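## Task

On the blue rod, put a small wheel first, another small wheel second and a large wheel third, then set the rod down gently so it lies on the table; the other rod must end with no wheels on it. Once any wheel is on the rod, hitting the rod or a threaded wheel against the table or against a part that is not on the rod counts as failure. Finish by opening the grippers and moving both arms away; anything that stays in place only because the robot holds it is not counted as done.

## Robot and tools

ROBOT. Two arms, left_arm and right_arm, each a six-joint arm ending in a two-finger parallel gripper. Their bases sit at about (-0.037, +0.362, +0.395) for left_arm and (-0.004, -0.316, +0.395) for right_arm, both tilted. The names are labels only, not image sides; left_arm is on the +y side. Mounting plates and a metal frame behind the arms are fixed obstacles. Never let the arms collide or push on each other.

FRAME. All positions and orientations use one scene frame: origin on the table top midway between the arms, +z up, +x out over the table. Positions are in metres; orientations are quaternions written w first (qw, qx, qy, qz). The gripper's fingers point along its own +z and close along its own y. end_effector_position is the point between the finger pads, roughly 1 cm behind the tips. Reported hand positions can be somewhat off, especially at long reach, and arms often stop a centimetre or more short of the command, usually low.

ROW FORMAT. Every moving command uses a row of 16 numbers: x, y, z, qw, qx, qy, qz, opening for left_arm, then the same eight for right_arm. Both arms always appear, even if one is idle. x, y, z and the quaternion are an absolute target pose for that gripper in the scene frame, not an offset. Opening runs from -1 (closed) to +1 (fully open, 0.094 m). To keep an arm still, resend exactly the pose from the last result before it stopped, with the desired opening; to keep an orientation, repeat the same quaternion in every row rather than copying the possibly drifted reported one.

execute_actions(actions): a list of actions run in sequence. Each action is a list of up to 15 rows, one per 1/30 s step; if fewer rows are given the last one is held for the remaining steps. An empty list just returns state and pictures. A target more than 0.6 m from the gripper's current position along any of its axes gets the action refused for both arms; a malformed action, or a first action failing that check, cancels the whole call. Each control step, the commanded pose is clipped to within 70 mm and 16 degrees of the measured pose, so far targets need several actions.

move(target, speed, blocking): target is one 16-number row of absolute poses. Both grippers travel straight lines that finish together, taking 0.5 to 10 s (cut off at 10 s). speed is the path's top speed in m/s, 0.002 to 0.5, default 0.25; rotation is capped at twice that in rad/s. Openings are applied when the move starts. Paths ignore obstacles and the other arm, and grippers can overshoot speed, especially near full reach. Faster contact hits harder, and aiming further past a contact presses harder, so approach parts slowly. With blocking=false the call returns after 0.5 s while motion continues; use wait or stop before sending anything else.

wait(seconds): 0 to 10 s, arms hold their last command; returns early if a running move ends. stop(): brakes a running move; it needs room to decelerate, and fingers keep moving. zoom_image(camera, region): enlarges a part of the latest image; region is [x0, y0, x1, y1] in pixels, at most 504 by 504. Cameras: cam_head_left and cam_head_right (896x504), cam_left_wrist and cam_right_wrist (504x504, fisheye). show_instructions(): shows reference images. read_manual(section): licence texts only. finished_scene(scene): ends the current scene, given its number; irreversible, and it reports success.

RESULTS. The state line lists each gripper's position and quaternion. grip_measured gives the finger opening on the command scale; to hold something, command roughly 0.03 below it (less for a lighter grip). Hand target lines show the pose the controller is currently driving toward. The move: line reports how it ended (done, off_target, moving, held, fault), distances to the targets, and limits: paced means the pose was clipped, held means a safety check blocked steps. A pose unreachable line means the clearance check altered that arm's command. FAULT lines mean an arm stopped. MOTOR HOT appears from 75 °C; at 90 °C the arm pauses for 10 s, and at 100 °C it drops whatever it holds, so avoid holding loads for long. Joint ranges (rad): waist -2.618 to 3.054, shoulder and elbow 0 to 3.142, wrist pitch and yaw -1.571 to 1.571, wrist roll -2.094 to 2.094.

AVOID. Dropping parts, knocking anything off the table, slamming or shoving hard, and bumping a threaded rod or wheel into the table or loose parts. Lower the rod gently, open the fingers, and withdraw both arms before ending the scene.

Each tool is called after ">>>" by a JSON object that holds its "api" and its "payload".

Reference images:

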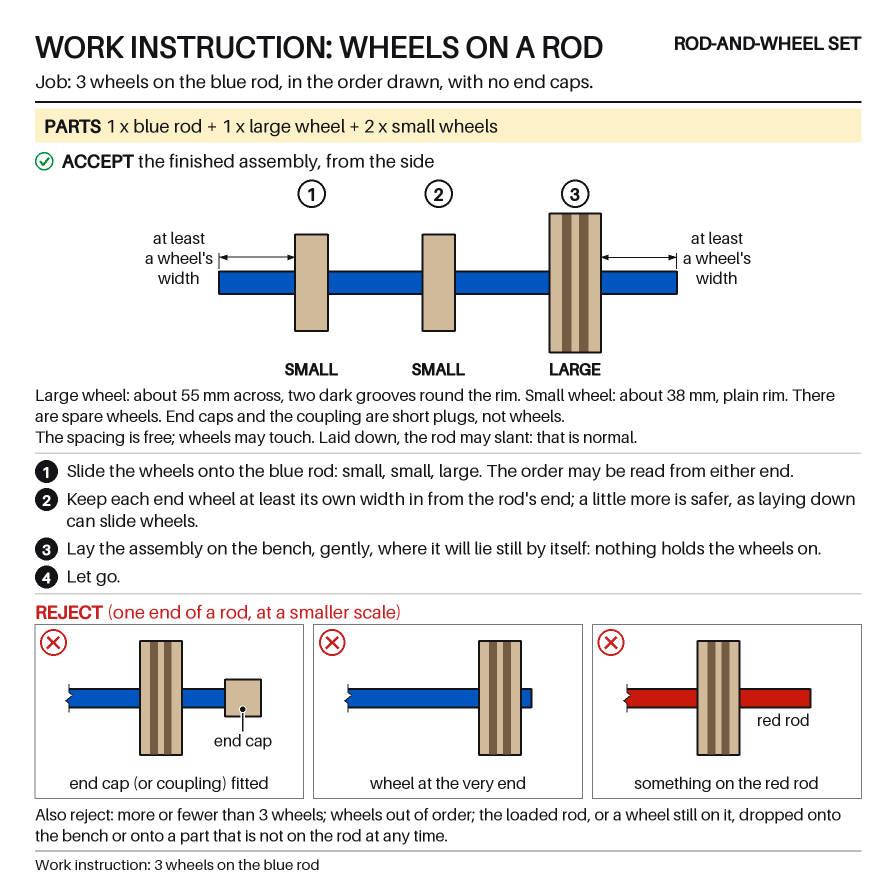

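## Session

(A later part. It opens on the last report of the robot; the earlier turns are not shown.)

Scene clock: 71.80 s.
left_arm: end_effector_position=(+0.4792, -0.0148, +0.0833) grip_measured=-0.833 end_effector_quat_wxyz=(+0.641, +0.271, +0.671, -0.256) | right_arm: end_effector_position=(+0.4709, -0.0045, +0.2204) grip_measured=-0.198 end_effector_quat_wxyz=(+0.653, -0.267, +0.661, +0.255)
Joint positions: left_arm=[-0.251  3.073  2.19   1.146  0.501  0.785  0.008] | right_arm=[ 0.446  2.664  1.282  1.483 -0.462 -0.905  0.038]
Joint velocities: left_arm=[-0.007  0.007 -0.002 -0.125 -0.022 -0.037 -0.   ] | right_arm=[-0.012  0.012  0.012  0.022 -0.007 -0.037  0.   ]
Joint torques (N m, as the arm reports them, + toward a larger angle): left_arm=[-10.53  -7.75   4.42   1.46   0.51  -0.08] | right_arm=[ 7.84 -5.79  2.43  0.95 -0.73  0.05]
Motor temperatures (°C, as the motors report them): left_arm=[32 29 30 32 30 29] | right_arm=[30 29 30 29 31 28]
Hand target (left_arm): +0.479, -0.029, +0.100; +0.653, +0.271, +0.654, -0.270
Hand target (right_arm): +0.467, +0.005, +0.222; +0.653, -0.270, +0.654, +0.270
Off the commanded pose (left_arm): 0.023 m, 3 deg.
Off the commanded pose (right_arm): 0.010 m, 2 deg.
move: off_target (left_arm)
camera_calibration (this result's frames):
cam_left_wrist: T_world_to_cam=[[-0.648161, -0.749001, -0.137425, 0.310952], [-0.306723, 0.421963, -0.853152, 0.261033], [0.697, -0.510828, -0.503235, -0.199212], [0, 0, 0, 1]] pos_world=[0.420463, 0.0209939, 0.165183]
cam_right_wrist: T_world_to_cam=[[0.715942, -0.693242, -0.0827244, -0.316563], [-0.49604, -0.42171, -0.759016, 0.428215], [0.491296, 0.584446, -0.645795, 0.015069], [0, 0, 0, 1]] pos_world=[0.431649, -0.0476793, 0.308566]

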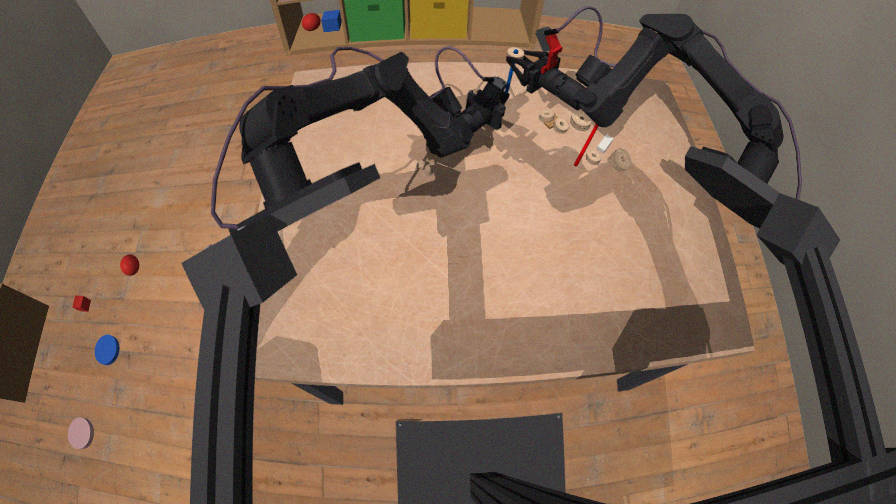

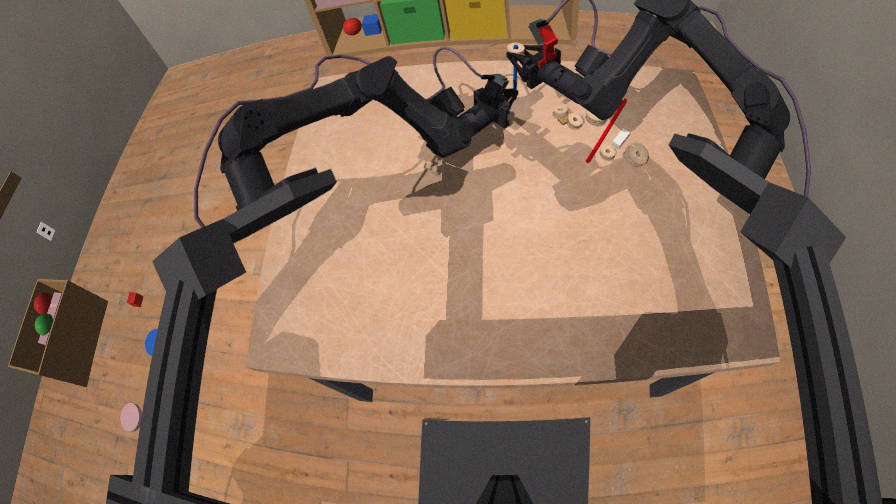

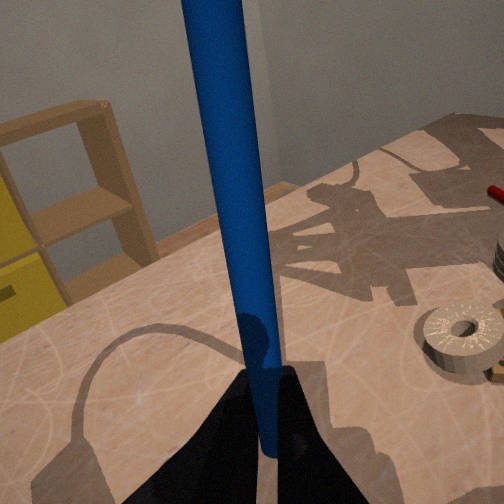

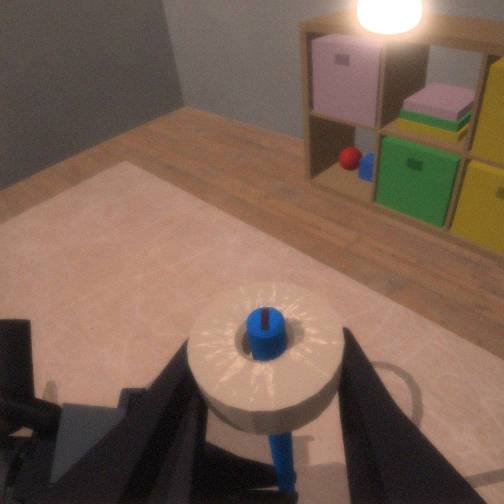

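>>> {"api": "move", "payload": {"target": [0.48,-0.03,0.10,0.6533,0.2706,0.6533,-0.2706,-0.9, 0.470,0.007,0.17,0.6533,-0.2706,0.6533,0.2706,-0.25], "speed": 0.03}}

Scene clock: 74.10 s.
left_arm: end_effector_position=(+0.4786, -0.0154, +0.0822) grip_measured=-0.833 end_effector_quat_wxyz=(+0.639, +0.272, +0.672, -0.257) | right_arm: end_effector_position=(+0.4745, -0.0022, +0.1681) grip_measured=-0.198 end_effector_quat_wxyz=(+0.653, -0.267, +0.661, +0.254)
Joint positions: left_arm=[-0.251  3.073  2.19   1.14   0.5    0.786  0.008] | right_arm=[ 0.371  2.812  1.483  1.436 -0.537 -0.896  0.038]
Joint velocities: left_arm=[ 0.002  0.012 -0.012  0.037  0.037 -0.007 -0.   ] | right_arm=[-0.017 -0.017 -0.012 -0.022 -0.007  0.051 -0.   ]
Joint torques (N m, as the arm reports them, + toward a larger angle): left_arm=[-10.61  -7.68   4.53   1.52   0.53  -0.08] | right_arm=[ 8.11 -5.68  2.31  0.94 -0.72  0.08]
Motor temperatures (°C, as the motors report them): left_arm=[32 30 30 32 30 29] | right_arm=[30 29 30 29 31 28]
Hand target (left_arm): +0.479, -0.029, +0.100; +0.653, +0.271, +0.654, -0.271
Hand target (right_arm): +0.470, +0.007, +0.171; +0.653, -0.270, +0.653, +0.271
Off the commanded pose (left_arm): 0.023 m, 3 deg.
Off the commanded pose (right_arm): 0.010 m, 2 deg.
move: off_target (left_arm)
camera_calibration (this result's frames):
cam_left_wrist: T_world_to_cam=[[-0.650931, -0.746942, -0.135523, 0.311207], [-0.309274, 0.423966, -0.851236, 0.261311], [0.693281, -0.512182, -0.506983, -0.197518], [0, 0, 0, 1]] pos_world=[0.420326, 0.0205016, 0.164474]
cam_right_wrist: T_world_to_cam=[[0.715331, -0.693933, -0.0822165, -0.321673], [-0.496264, -0.421653, -0.758901, 0.391367], [0.491959, 0.583666, -0.645995, -0.0220674], [0, 0, 0, 1]] pos_world=[0.43518, -0.0453183, 0.256307]

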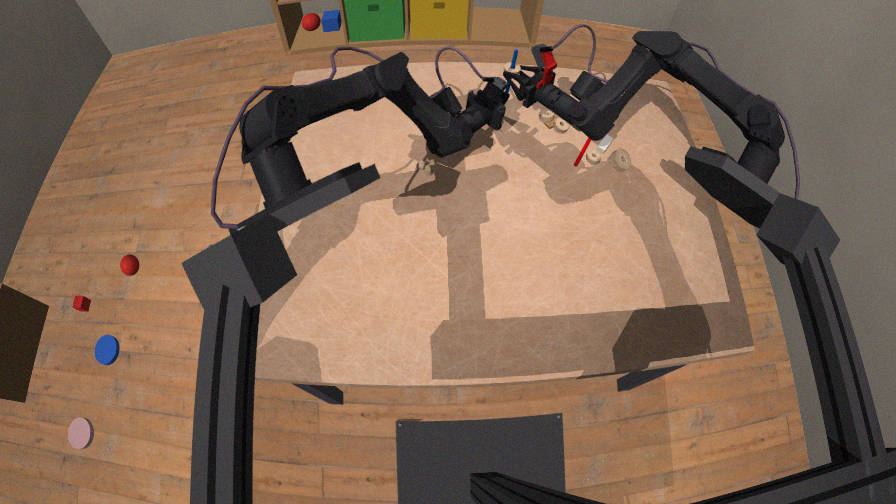

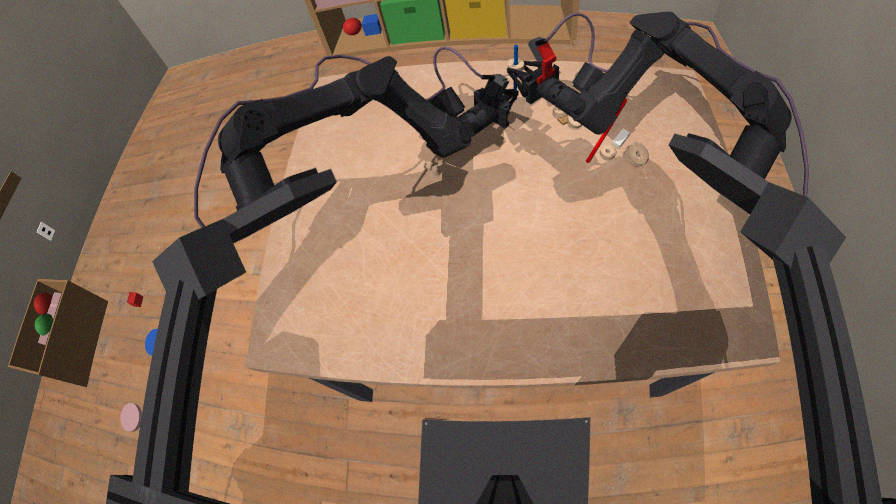

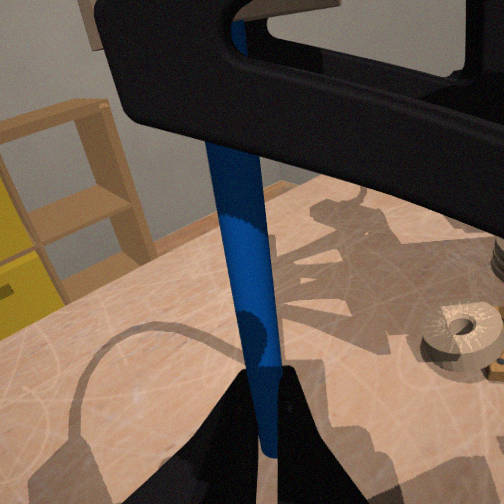

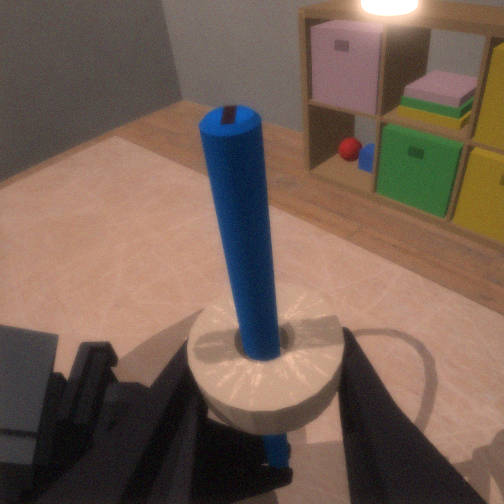

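>>> {"api": "move", "payload": {"target": [0.48,-0.03,0.10,0.6533,0.2706,0.6533,-0.2706,-0.9, 0.470,0.007,0.17,0.6533,-0.2706,0.6533,0.2706,-0.08]}}

>>> {"api": "move", "payload": {"target": [0.48,-0.03,0.10,0.6533,0.2706,0.6533,-0.2706,-0.9, 0.42,-0.06,0.19,0.6533,-0.2706,0.6533,0.2706,-0.08], "speed": 0.1}}

Scene clock: 75.03 s.
left_arm: end_effector_position=(+0.4787, -0.0153, +0.0821) grip_measured=-0.833 end_effector_quat_wxyz=(+0.639, +0.272, +0.672, -0.257) | right_arm: end_effector_position=(+0.4746, -0.0043, +0.1660) grip_measured=-0.082 end_effector_quat_wxyz=(+0.653, -0.267, +0.662, +0.254)
Joint positions: left_arm=[-0.251  3.073  2.19   1.14   0.499  0.786  0.008] | right_arm=[ 0.365  2.812  1.483  1.436 -0.54  -0.896  0.043]
Joint velocities: left_arm=[-0.002 -0.017  0.002 -0.022  0.007 -0.007 -0.   ] | right_arm=[-0.027 -0.002 -0.002 -0.007 -0.022 -0.022 -0.   ]
Joint torques (N m, as the arm reports them, + toward a larger angle): left_arm=[-10.64  -7.66   4.55   1.51   0.53  -0.08] | right_arm=[ 8.37 -5.76  2.05  0.93 -0.71  0.01]
Motor temperatures (°C, as the motors report them): left_arm=[32 30 30 32 30 29] | right_arm=[30 29 30 29 31 28]
Hand target (left_arm): +0.479, -0.029, +0.100; +0.653, +0.271, +0.653, -0.271
Hand target (right_arm): +0.470, +0.007, +0.170; +0.653, -0.271, +0.653, +0.270
Off the commanded pose (left_arm): 0.023 m, 3 deg.
Off the commanded pose (right_arm): 0.013 m, 2 deg.
move: off_target (left_arm, right_arm)
camera_calibration (this result's frames):
cam_left_wrist: T_world_to_cam=[[-0.650422, -0.747439, -0.135228, 0.311055], [-0.310321, 0.423978, -0.850849, 0.261641], [0.693291, -0.511446, -0.507711, -0.197534], [0, 0, 0, 1]] pos_world=[0.420459, 0.0205365, 0.16439]
cam_right_wrist: T_world_to_cam=[[0.714426, -0.694918, -0.0817613, -0.323059], [-0.497552, -0.422377, -0.757654, 0.389366], [0.491973, 0.581968, -0.647515, -0.0219731], [0, 0, 0, 1]] pos_world=[0.435342, -0.0472523, 0.254363]

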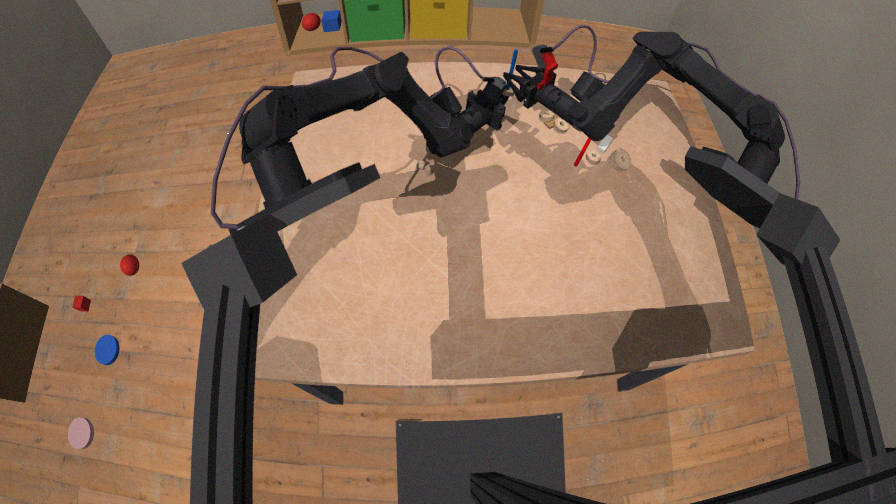

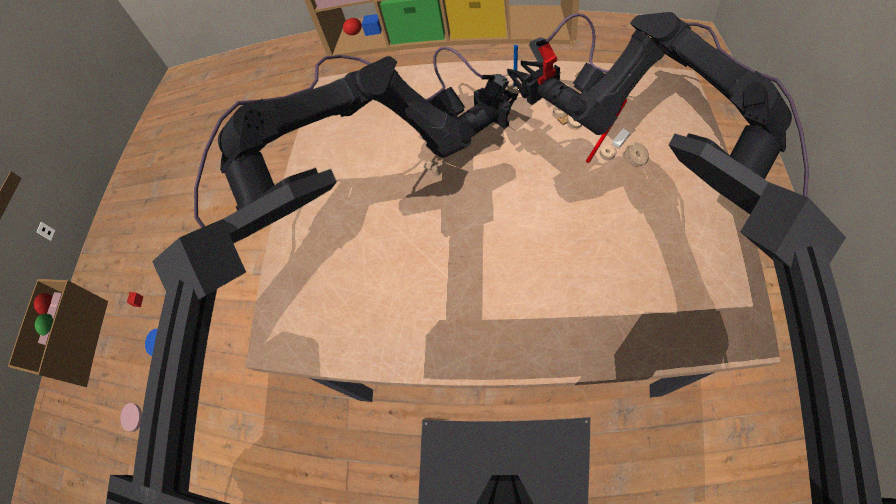

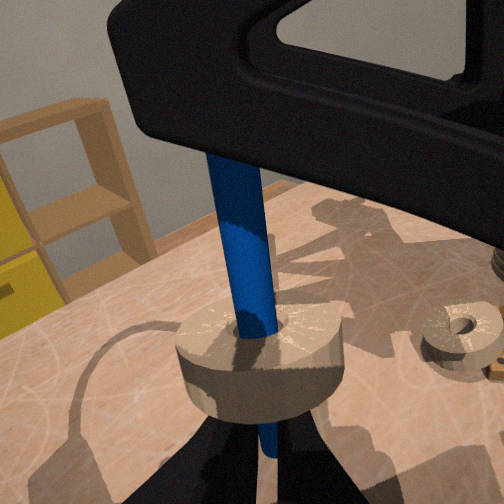

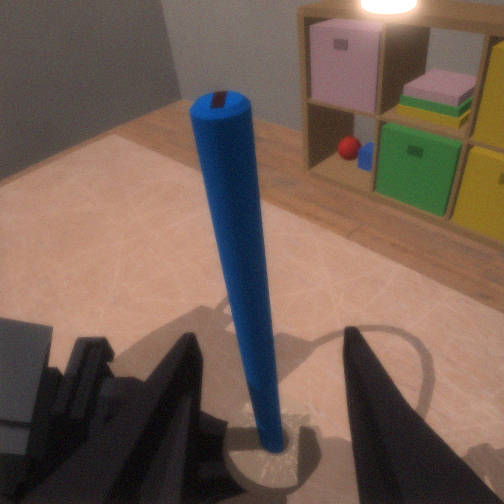

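Scene clock: 76.30 s.
left_arm: end_effector_position=(+0.4787, -0.0155, +0.0823) grip_measured=-0.833 end_effector_quat_wxyz=(+0.639, +0.272, +0.672, -0.257) | right_arm: end_effector_position=(+0.4225, -0.0618, +0.1798) grip_measured=-0.082 end_effector_quat_wxyz=(+0.631, -0.283, +0.666, +0.277)
Joint positions: left_arm=[-0.251  3.073  2.19   1.14   0.5    0.786  0.008] | right_arm=[ 0.269  2.637  1.096  1.571 -0.652 -0.911  0.043]
Joint velocities: left_arm=[-0.027  0.022 -0.007 -0.022  0.007  0.022  0.   ] | right_arm=[ 0.002  0.002  0.012  0.007  0.051 -0.022  0.   ]
Joint torques (N m, as the arm reports them, + toward a larger angle): left_arm=[-10.58  -7.68   4.53   1.51   0.5   -0.08] | right_arm=[ 6.45 -7.02 -2.25  1.14 -0.74 -0.01]
Motor temperatures (°C, as the motors report them): left_arm=[32 30 30 32 30 29] | right_arm=[30 29 30 29 31 28]
Hand target (left_arm): +0.479, -0.030, +0.100; +0.653, +0.271, +0.653, -0.271
Hand target (right_arm): +0.421, -0.061, +0.190; +0.640, -0.288, +0.654, +0.283
Off the commanded pose (left_arm): 0.023 m, 3 deg.
Off the commanded pose (right_arm): 0.011 m, 3 deg.
joint sent to its limit (right arm) — the command would take joint 4 (wrist pitch) past its upper limit, so that joint was sent only as far as its limit.
move: off_target (left_arm, right_arm)
camera_calibration (this result's frames):
cam_left_wrist: T_world_to_cam=[[-0.650746, -0.747181, -0.13509, 0.31101], [-0.309833, 0.423731, -0.85115, 0.261698], [0.693205, -0.512027, -0.507243, -0.197498], [0, 0, 0, 1]] pos_world=[0.420378, 0.0203668, 0.164579]
cam_right_wrist: T_world_to_cam=[[0.752108, -0.650184, -0.107675, -0.333116], [-0.499255, -0.455452, -0.737094, 0.344569], [0.430206, 0.608132, -0.667157, 0.0772292], [0, 0, 0, 1]] pos_world=[0.389343, -0.106618, 0.269636]

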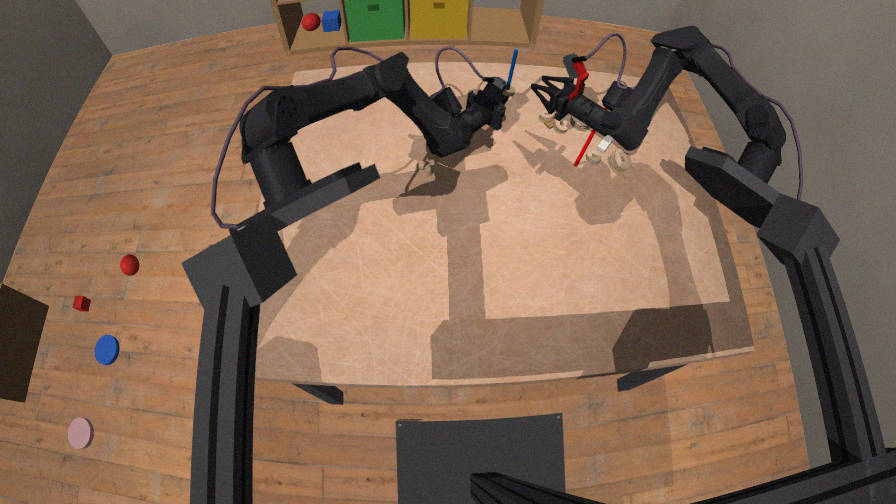

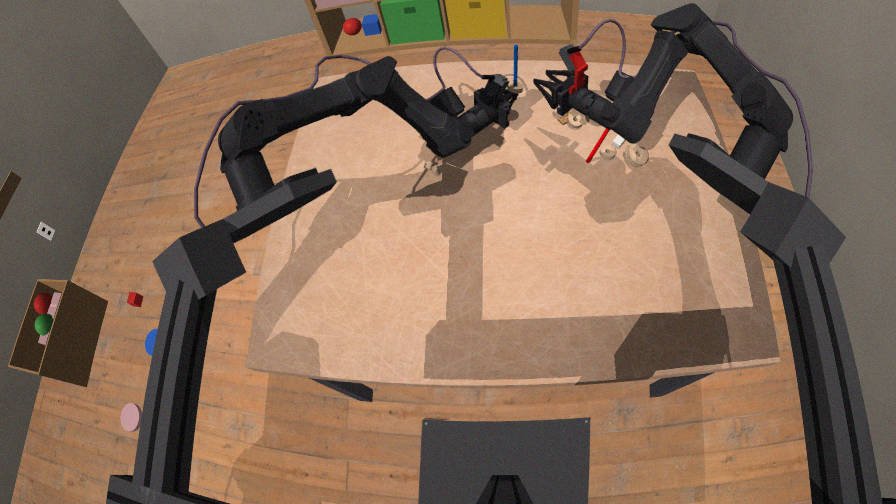

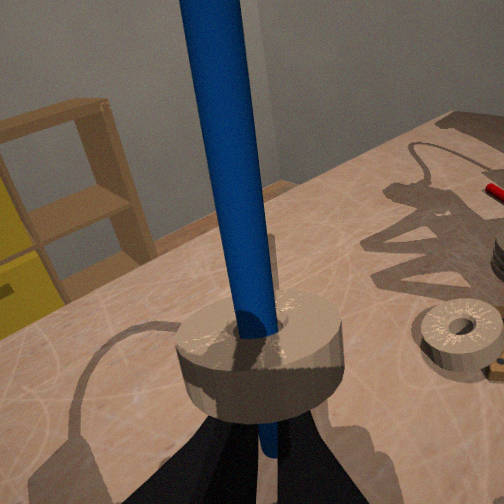

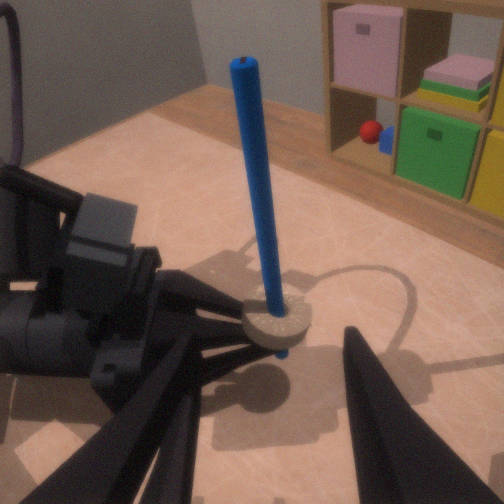

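>>> {"api": "move", "payload": {"target": [0.42,-0.01,0.10,0.6533,0.2706,0.6533,-0.2706,-0.9, 0.335,-0.214,0.055,0,-0.485,0.875,0,0.0], "speed": 0.15}}

Scene clock: 82.27 s.
left_arm: end_effector_position=(+0.4195, -0.0026, +0.0831) grip_measured=-0.833 end_effector_quat_wxyz=(+0.644, +0.270, +0.668, -0.257) | right_arm: end_effector_position=(+0.3355, -0.2243, +0.0518) grip_measured=-0.002 end_effector_quat_wxyz=(-0.002, -0.483, +0.876, -0.000)
Joint positions: left_arm=[-0.237  3.047  1.906  1.413  0.521  0.778  0.008] | right_arm=[ 0.275  2.253  1.077  0.342  0.655 -1.11   0.047]
Joint velocities: left_arm=[ 0.002  0.002 -0.007  0.037  0.081  0.051 -0.   ] | right_arm=[-0.017 -0.007  0.022 -0.081  0.066  0.007 -0.   ]
Joint torques (N m, as the arm reports them, + toward a larger angle): left_arm=[-9.32 -8.77 -0.6   1.6   0.52 -0.07] | right_arm=[ 6.78 -5.7   1.77 -0.21  0.07  0.03]
Motor temperatures (°C, as the motors report them): left_arm=[32 30 29 32 30 29] | right_arm=[30 30 30 29 31 28]
Hand target (left_arm): +0.420, -0.010, +0.099; +0.653, +0.271, +0.653, -0.270
Hand target (right_arm): +0.336, -0.214, +0.054; -0.001, -0.490, +0.871, +0.005
Off the commanded pose (left_arm): 0.018 m, 3 deg.
Off the commanded pose (right_arm): 0.011 m, 0 deg.
move: off_target (left_arm, right_arm)
camera_calibration (this result's frames):
cam_left_wrist: T_world_to_cam=[[-0.647556, -0.749592, -0.137053, 0.281097], [-0.300933, 0.416796, -0.857742, 0.235337], [0.700079, -0.514192, -0.495475, -0.153423], [0, 0, 0, 1]] pos_world=[0.360254, 0.0337319, 0.164366]
cam_right_wrist: T_world_to_cam=[[0.791295, -0.609578, -0.0476185, -0.394302], [-0.444453, -0.62693, 0.639859, 0.004557], [-0.419898, -0.485153, -0.767015, 0.173327], [0, 0, 0, 1]] pos_world=[0.386814, -0.15341, 0.111253]

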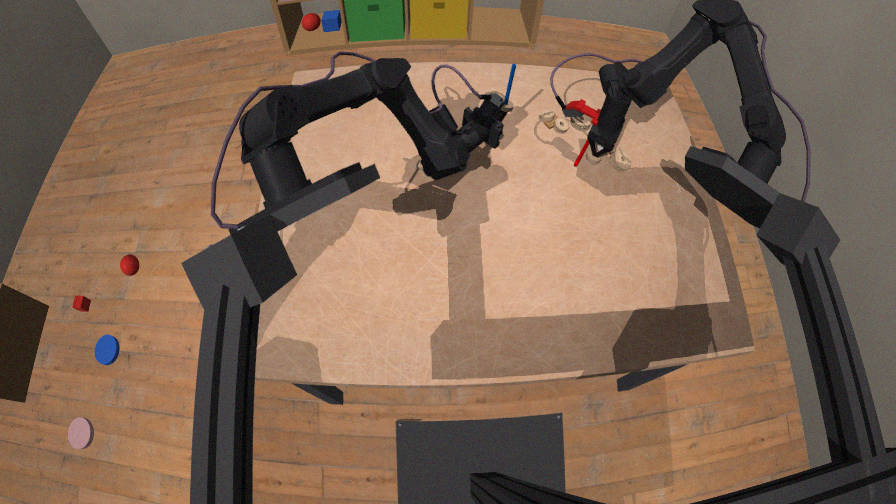

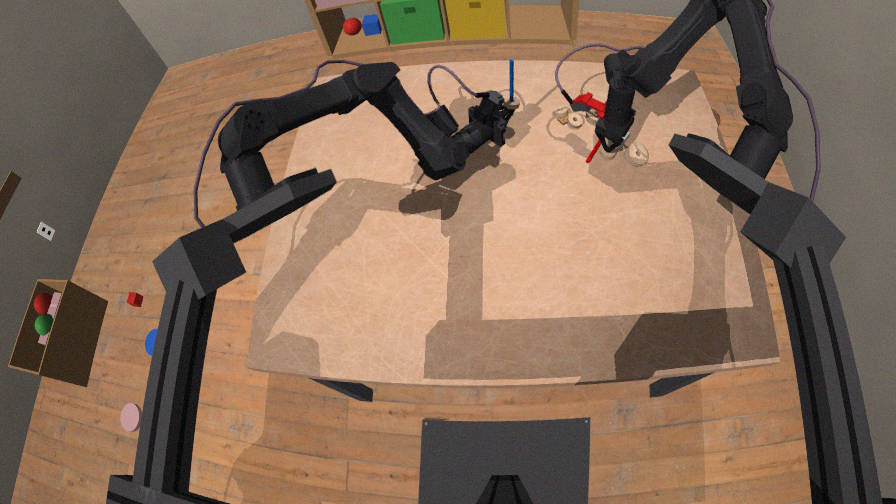

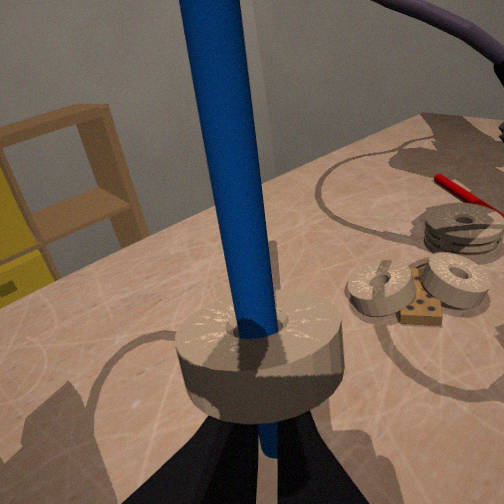

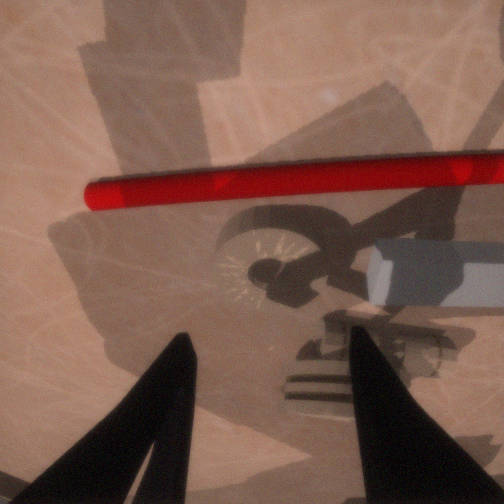

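>>> {"api": "move", "payload": {"target": [0.42,-0.01,0.10,0.6533,0.2706,0.6533,-0.2706,-0.9, 0.339,-0.214,0.028,0,-0.485,0.875,0,0.0], "speed": 0.04}}

Scene clock: 83.37 s.
left_arm: end_effector_position=(+0.4204, +0.0008, +0.0803) grip_measured=-0.833 end_effector_quat_wxyz=(+0.643, +0.270, +0.670, -0.254) | right_arm: end_effector_position=(+0.3335, -0.2192, +0.0310) grip_measured=-0.002 end_effector_quat_wxyz=(-0.011, -0.486, +0.874, -0.002)
Joint positions: left_arm=[-0.23   3.047  1.906  1.415  0.52   0.778  0.008] | right_arm=[ 0.258  2.333  1.149  0.345  0.656 -1.123  0.047]
Joint velocities: left_arm=[-0.002 -0.002 -0.022  0.051 -0.022 -0.037  0.   ] | right_arm=[ 0.012 -0.002 -0.007 -0.066  0.007 -0.037  0.001]
Joint torques (N m, as the arm reports them, + toward a larger angle): left_arm=[-9.8  -8.82 -0.74  1.63  0.53 -0.08] | right_arm=[ 5.92 -5.8   1.47  0.06 -0.15 -0.02]
Motor temperatures (°C, as the motors report them): left_arm=[32 30 29 32 30 29] | right_arm=[30 30 30 29 31 28]
Hand target (left_arm): +0.420, -0.010, +0.099; +0.653, +0.271, +0.653, -0.271
Hand target (right_arm): +0.339, -0.214, +0.028; -0.000, -0.485, +0.875, -0.000
Off the commanded pose (left_arm): 0.022 m, 3 deg.
Off the commanded pose (right_arm): 0.008 m, 1 deg.
move: off_target (left_arm)
camera_calibration (this result's frames):
cam_left_wrist: T_world_to_cam=[[-0.643869, -0.752295, -0.139589, 0.282487], [-0.304924, 0.419614, -0.854954, 0.233244], [0.701751, -0.507914, -0.499569, -0.153998], [0, 0, 0, 1]] pos_world=[0.361074, 0.0364233, 0.161912]
cam_right_wrist: T_world_to_cam=[[0.794565, -0.604982, -0.0516047, -0.39052], [-0.431459, -0.622372, 0.653067, 0.0164472], [-0.427211, -0.496639, -0.75554, 0.15854], [0, 0, 0, 1]] pos_world=[0.38512, -0.147284, 0.0888895]

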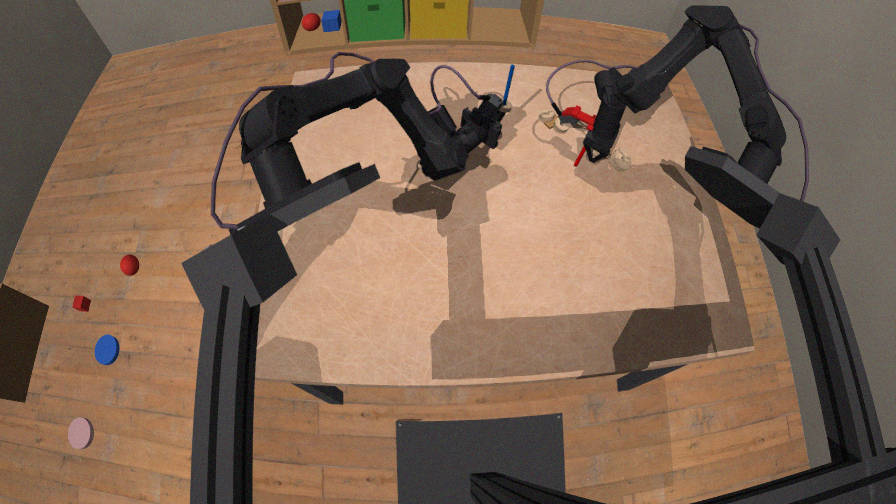

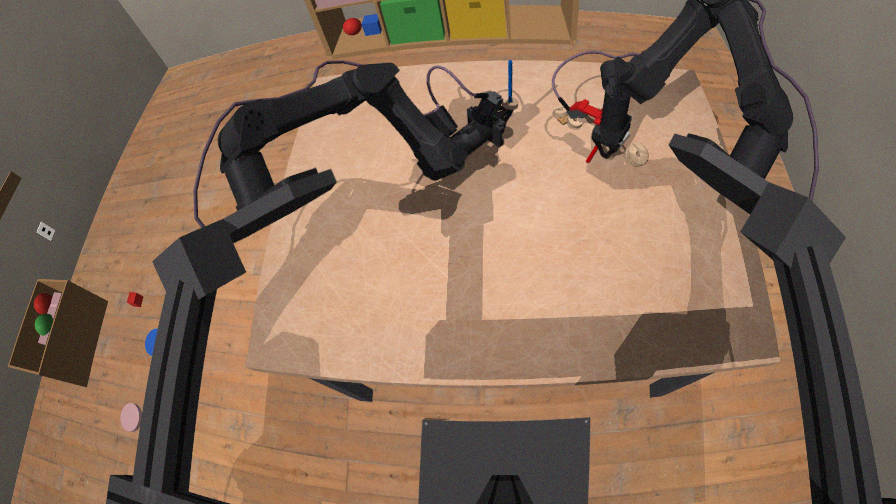

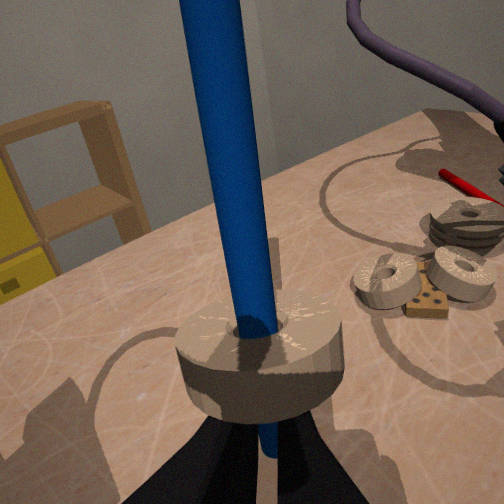

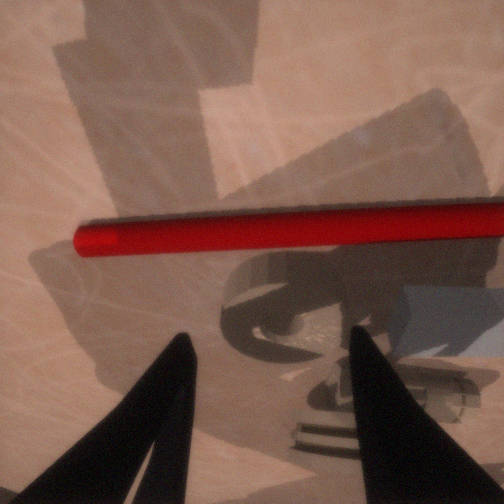

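>>> {"api": "move", "payload": {"target": [0.42,-0.01,0.10,0.6533,0.2706,0.6533,-0.2706,-0.9, 0.342,-0.216,0.024,0,-0.485,0.875,0,0.05], "speed": 0.03}}

Scene clock: 84.80 s.
left_arm: end_effector_position=(+0.4204, +0.0006, +0.0806) grip_measured=-0.833 end_effector_quat_wxyz=(+0.644, +0.270, +0.670, -0.254) | right_arm: end_effector_position=(+0.3389, -0.2217, +0.0270) grip_measured=+0.048 end_effector_quat_wxyz=(-0.008, -0.484, +0.875, -0.004)
Joint positions: left_arm=[-0.23   3.047  1.906  1.415  0.521  0.778  0.008] | right_arm=[ 0.248  2.34   1.169  0.345  0.651 -1.132  0.049]
Joint velocities: left_arm=[-0.032 -0.012 -0.002 -0.037 -0.066 -0.037 -0.   ] | right_arm=[-0.007 -0.022  0.002  0.022 -0.007  0.007 -0.001]
Joint torques (N m, as the arm reports them, + toward a larger angle): left_arm=[-9.91 -8.81 -0.79  1.63  0.52 -0.07] | right_arm=[ 5.78 -5.93  1.5   0.04 -0.14 -0.02]
Motor temperatures (°C, as the motors report them): left_arm=[32 30 29 32 30 29] | right_arm=[30 30 30 29 31 28]
Hand target (left_arm): +0.420, -0.010, +0.099; +0.653, +0.271, +0.653, -0.271
Hand target (right_arm): +0.342, -0.216, +0.024; +0.000, -0.485, +0.875, -0.000
Off the commanded pose (left_arm): 0.022 m, 3 deg.
Off the commanded pose (right_arm): 0.007 m, 1 deg.
move: off_target (left_arm)
camera_calibration (this result's frames):
cam_left_wrist: T_world_to_cam=[[-0.643987, -0.752185, -0.139636, 0.282424], [-0.304263, 0.419284, -0.855351, 0.233302], [0.70193, -0.508349, -0.498875, -0.154068], [0, 0, 0, 1]] pos_world=[0.361007, 0.0362957, 0.162131]
cam_right_wrist: T_world_to_cam=[[0.792421, -0.608306, -0.0450888, -0.396676], [-0.438329, -0.619283, 0.651427, 0.0228649], [-0.424189, -0.49644, -0.757371, 0.155651], [0, 0, 0, 1]] pos_world=[0.390382, -0.149869, 0.0851053]

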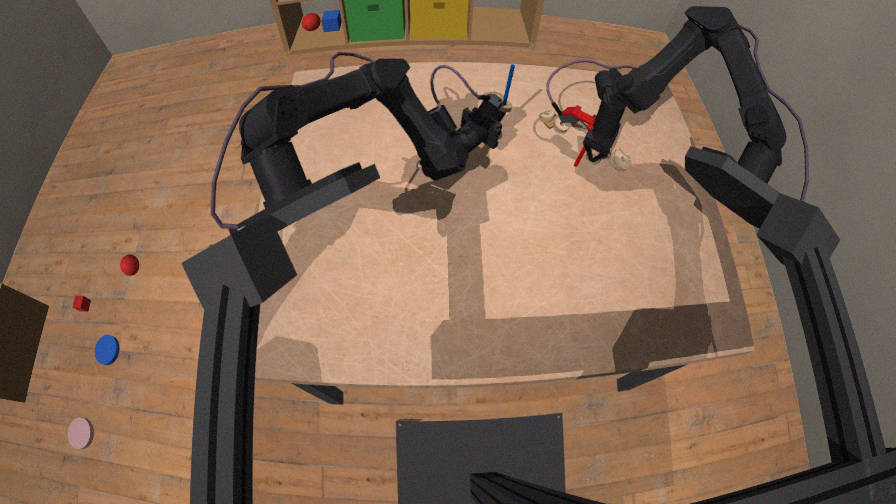

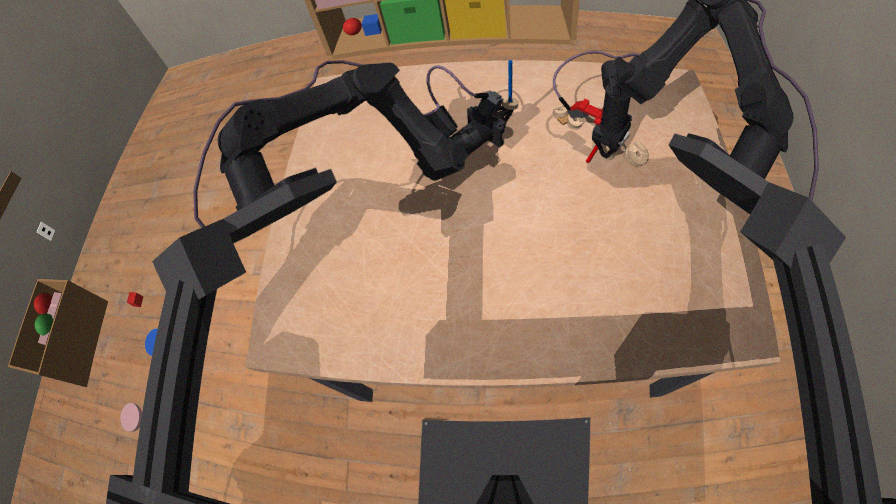

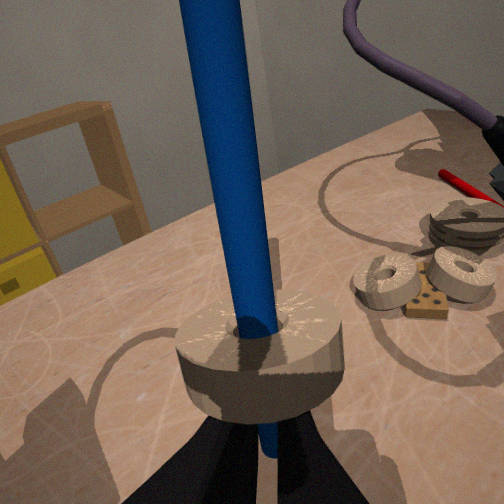

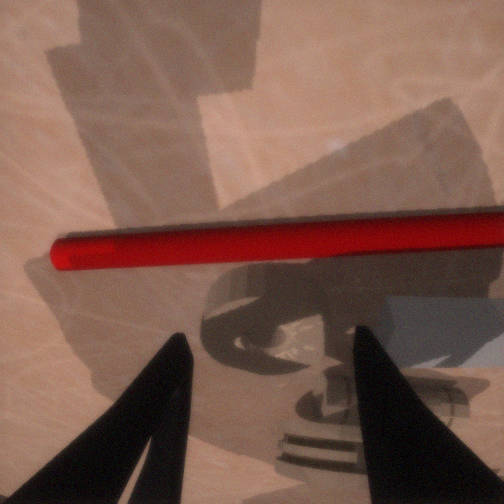

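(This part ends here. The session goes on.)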